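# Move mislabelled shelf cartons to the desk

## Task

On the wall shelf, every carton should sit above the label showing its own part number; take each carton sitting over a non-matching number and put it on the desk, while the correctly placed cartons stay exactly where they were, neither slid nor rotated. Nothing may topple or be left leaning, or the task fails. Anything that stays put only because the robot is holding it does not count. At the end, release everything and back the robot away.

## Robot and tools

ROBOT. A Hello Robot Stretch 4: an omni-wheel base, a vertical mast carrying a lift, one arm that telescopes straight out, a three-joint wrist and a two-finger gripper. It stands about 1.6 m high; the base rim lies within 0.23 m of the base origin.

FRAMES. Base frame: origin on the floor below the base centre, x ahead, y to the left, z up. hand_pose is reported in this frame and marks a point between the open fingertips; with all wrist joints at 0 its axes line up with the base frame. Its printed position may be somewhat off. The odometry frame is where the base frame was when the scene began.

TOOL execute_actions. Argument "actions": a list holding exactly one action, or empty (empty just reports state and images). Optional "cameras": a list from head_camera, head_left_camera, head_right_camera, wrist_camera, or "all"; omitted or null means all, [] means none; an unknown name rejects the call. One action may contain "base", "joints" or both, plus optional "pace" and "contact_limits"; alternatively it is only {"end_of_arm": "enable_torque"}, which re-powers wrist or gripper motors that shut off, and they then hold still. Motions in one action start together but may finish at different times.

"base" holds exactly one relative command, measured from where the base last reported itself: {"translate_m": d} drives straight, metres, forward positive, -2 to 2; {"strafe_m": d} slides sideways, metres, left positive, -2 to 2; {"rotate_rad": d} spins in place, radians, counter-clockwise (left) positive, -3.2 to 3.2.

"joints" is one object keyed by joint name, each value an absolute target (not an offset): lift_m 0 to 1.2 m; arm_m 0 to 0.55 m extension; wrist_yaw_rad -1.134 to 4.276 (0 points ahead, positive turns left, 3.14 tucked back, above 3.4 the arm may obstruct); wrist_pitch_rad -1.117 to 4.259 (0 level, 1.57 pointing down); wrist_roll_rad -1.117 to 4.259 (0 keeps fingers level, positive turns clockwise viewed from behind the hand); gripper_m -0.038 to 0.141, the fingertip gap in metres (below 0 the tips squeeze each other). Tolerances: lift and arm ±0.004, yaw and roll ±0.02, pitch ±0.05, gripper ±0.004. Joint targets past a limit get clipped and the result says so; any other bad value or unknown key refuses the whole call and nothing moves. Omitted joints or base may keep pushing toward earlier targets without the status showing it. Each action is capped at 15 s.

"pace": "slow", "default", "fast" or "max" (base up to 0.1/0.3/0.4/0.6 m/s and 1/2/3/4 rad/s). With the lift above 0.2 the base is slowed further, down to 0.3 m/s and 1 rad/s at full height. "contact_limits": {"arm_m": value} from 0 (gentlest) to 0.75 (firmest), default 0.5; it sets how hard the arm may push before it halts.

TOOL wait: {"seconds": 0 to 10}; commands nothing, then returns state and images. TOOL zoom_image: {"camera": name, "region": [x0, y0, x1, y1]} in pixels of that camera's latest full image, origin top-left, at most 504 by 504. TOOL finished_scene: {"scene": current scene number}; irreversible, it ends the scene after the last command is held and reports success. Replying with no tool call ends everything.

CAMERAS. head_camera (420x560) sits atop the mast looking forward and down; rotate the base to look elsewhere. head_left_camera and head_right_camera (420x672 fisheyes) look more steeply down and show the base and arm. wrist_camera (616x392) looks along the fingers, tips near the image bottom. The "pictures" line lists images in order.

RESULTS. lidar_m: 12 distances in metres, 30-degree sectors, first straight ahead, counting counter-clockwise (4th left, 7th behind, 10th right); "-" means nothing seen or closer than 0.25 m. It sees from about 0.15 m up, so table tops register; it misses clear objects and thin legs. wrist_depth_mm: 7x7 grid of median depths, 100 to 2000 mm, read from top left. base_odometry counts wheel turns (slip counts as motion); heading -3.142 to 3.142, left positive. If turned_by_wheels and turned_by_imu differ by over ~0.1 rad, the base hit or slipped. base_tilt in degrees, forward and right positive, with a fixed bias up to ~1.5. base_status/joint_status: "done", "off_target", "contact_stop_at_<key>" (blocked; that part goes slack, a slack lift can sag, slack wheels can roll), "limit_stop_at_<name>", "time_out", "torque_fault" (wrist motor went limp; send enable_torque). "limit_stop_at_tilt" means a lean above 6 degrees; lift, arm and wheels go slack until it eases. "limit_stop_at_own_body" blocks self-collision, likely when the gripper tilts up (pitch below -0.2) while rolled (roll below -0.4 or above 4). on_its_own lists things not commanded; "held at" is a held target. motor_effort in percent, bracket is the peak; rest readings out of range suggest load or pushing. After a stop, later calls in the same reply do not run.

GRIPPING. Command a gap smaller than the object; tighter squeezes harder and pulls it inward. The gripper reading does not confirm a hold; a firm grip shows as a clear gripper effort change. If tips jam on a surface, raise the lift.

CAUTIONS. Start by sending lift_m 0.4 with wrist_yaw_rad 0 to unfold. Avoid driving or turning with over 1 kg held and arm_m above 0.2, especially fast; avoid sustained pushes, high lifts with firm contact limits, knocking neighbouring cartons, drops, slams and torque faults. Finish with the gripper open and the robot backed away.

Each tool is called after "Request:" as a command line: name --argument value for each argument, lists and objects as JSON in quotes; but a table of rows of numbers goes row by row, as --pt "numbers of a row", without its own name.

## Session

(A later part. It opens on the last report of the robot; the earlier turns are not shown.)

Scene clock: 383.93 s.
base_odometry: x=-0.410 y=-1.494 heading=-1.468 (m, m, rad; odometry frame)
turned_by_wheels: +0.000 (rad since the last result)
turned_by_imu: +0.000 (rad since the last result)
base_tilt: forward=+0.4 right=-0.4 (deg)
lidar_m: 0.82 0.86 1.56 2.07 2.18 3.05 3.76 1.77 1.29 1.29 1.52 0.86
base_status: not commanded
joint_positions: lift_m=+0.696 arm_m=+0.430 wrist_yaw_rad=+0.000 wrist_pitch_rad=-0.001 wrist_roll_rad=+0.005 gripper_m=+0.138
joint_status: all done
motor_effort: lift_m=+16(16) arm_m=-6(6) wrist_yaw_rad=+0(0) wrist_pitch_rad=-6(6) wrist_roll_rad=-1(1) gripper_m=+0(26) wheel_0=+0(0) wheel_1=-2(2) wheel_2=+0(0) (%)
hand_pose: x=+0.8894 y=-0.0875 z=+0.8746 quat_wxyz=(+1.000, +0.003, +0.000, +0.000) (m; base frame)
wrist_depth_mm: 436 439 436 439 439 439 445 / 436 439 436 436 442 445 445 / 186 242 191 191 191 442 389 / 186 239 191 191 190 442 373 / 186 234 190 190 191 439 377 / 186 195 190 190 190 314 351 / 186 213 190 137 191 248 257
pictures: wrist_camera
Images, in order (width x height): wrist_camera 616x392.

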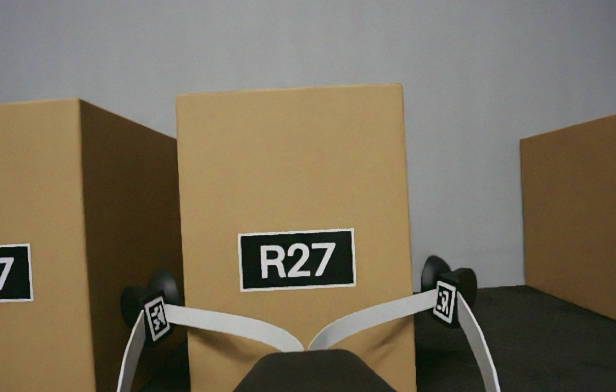

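Request:
execute_actions --actions '[{"joints":{"arm_m":0.33,"lift_m":0.702},"pace":"slow"}]' --cameras '[]'

Request:
execute_actions --actions '[{"base":{"translate_m":-0.2},"joints":{"arm_m":0.01,"lift_m":0.66}}]' --cameras '["wrist_camera","head_camera"]'

Request:
zoom_image --camera "head_camera" --region '[60,200,360,340]'

Scene clock: 389.33 s.
base_odometry: x=-0.410 y=-1.494 heading=-1.468 (m, m, rad; odometry frame)
turned_by_wheels: +0.000 (rad since the last result)
turned_by_imu: +0.001 (rad since the last result)
base_tilt: forward=+0.4 right=-0.5 (deg)
lidar_m: 0.82 0.85 1.57 2.07 2.17 3.02 3.75 1.76 1.28 1.31 1.51 0.86
base_status: not commanded
joint_positions: lift_m=+0.702 arm_m=+0.331 wrist_yaw_rad=+0.000 wrist_pitch_rad=+0.000 wrist_roll_rad=+0.005 gripper_m=+0.138
joint_status: all done
motor_effort: lift_m=+22(24) arm_m=-6(5) wrist_yaw_rad=-1(1) wrist_pitch_rad=-6(6) wrist_roll_rad=-1(1) gripper_m=+0(2) wheel_0=+0(0) wheel_1=-2(2) wheel_2=+0(0) (%)
hand_pose: x=+0.7905 y=-0.0875 z=+0.8801 quat_wxyz=(+1.000, +0.003, +0.000, +0.000) (m; base frame)
wrist_depth_mm: 530 535 539 535 535 544 544 / 535 535 539 544 535 539 539 / 530 319 539 287 544 539 407 / 286 285 289 289 539 530 370 / 283 283 338 289 544 500 373 / 285 282 287 290 290 329 357 / 285 279 286 136 283 282 282
pictures: none
No camera images: the call's "cameras" was empty. Leave "cameras" out to get every camera's image.

Scene clock: 391.40 s.
base_odometry: x=-0.430 y=-1.295 heading=-1.468 (m, m, rad; odometry frame)
turned_by_wheels: +0.000 (rad since the last result)
turned_by_imu: +0.000 (rad since the last result)
base_tilt: forward=+0.4 right=-0.5 (deg)
lidar_m: 1.01 1.06 1.88 2.06 2.20 3.02 3.52 1.76 1.26 1.24 1.70 1.06
base_status: done
joint_positions: lift_m=+0.660 arm_m=+0.011 wrist_yaw_rad=+0.000 wrist_pitch_rad=+0.000 wrist_roll_rad=+0.005 gripper_m=+0.138
joint_status: all done
motor_effort: lift_m=+16(18) arm_m=-6(7) wrist_yaw_rad=+0(1) wrist_pitch_rad=-8(7) wrist_roll_rad=+0(1) gripper_m=+1(0) wheel_0=+0(4) wheel_1=+0(5) wheel_2=-1(6) (%)
hand_pose: x=+0.4704 y=-0.0875 z=+0.8384 quat_wxyz=(+1.000, +0.003, +0.000, +0.000) (m; base frame)
wrist_depth_mm: 1060 1042 1042 1060 1060 1042 1060 / 1042 1042 1042 1042 1078 1042 1060 / 1025 1042 1008 1025 1060 1042 1060 / 1060 788 788 788 1025 1060 1060 / 1025 820 798 788 809 1025 1060 / 1025 1042 1042 1025 1042 1060 1042 / 1042 1042 1025 136 1042 1060 1060
pictures: head_camera, wrist_camera
Images, in order (width x height): head_camera 420x560, wrist_camera 616x392.

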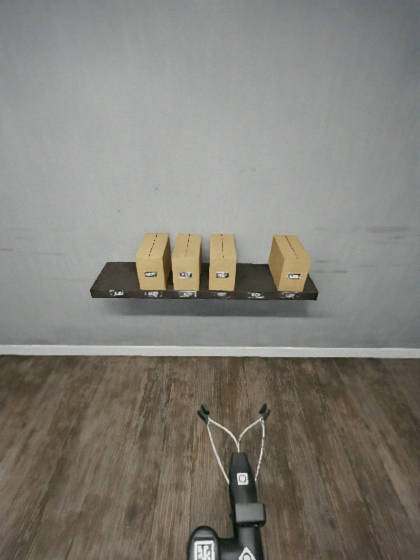

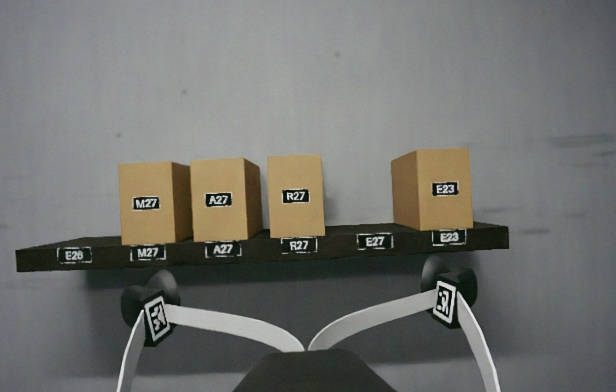

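Region (60, 200, 360, 340) of head_camera's 420x560 image, scaled by 1.680, with more detail than that image has; it fills the top 235 rows of this view, and the rest is white.

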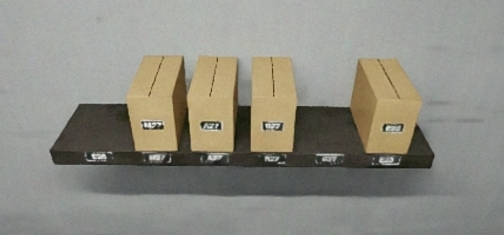

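The two mismatched cartons are on the desk, and the remaining four line up with their labels.

Request:
finished_scene --scene 1

The scene is finished: the task was done.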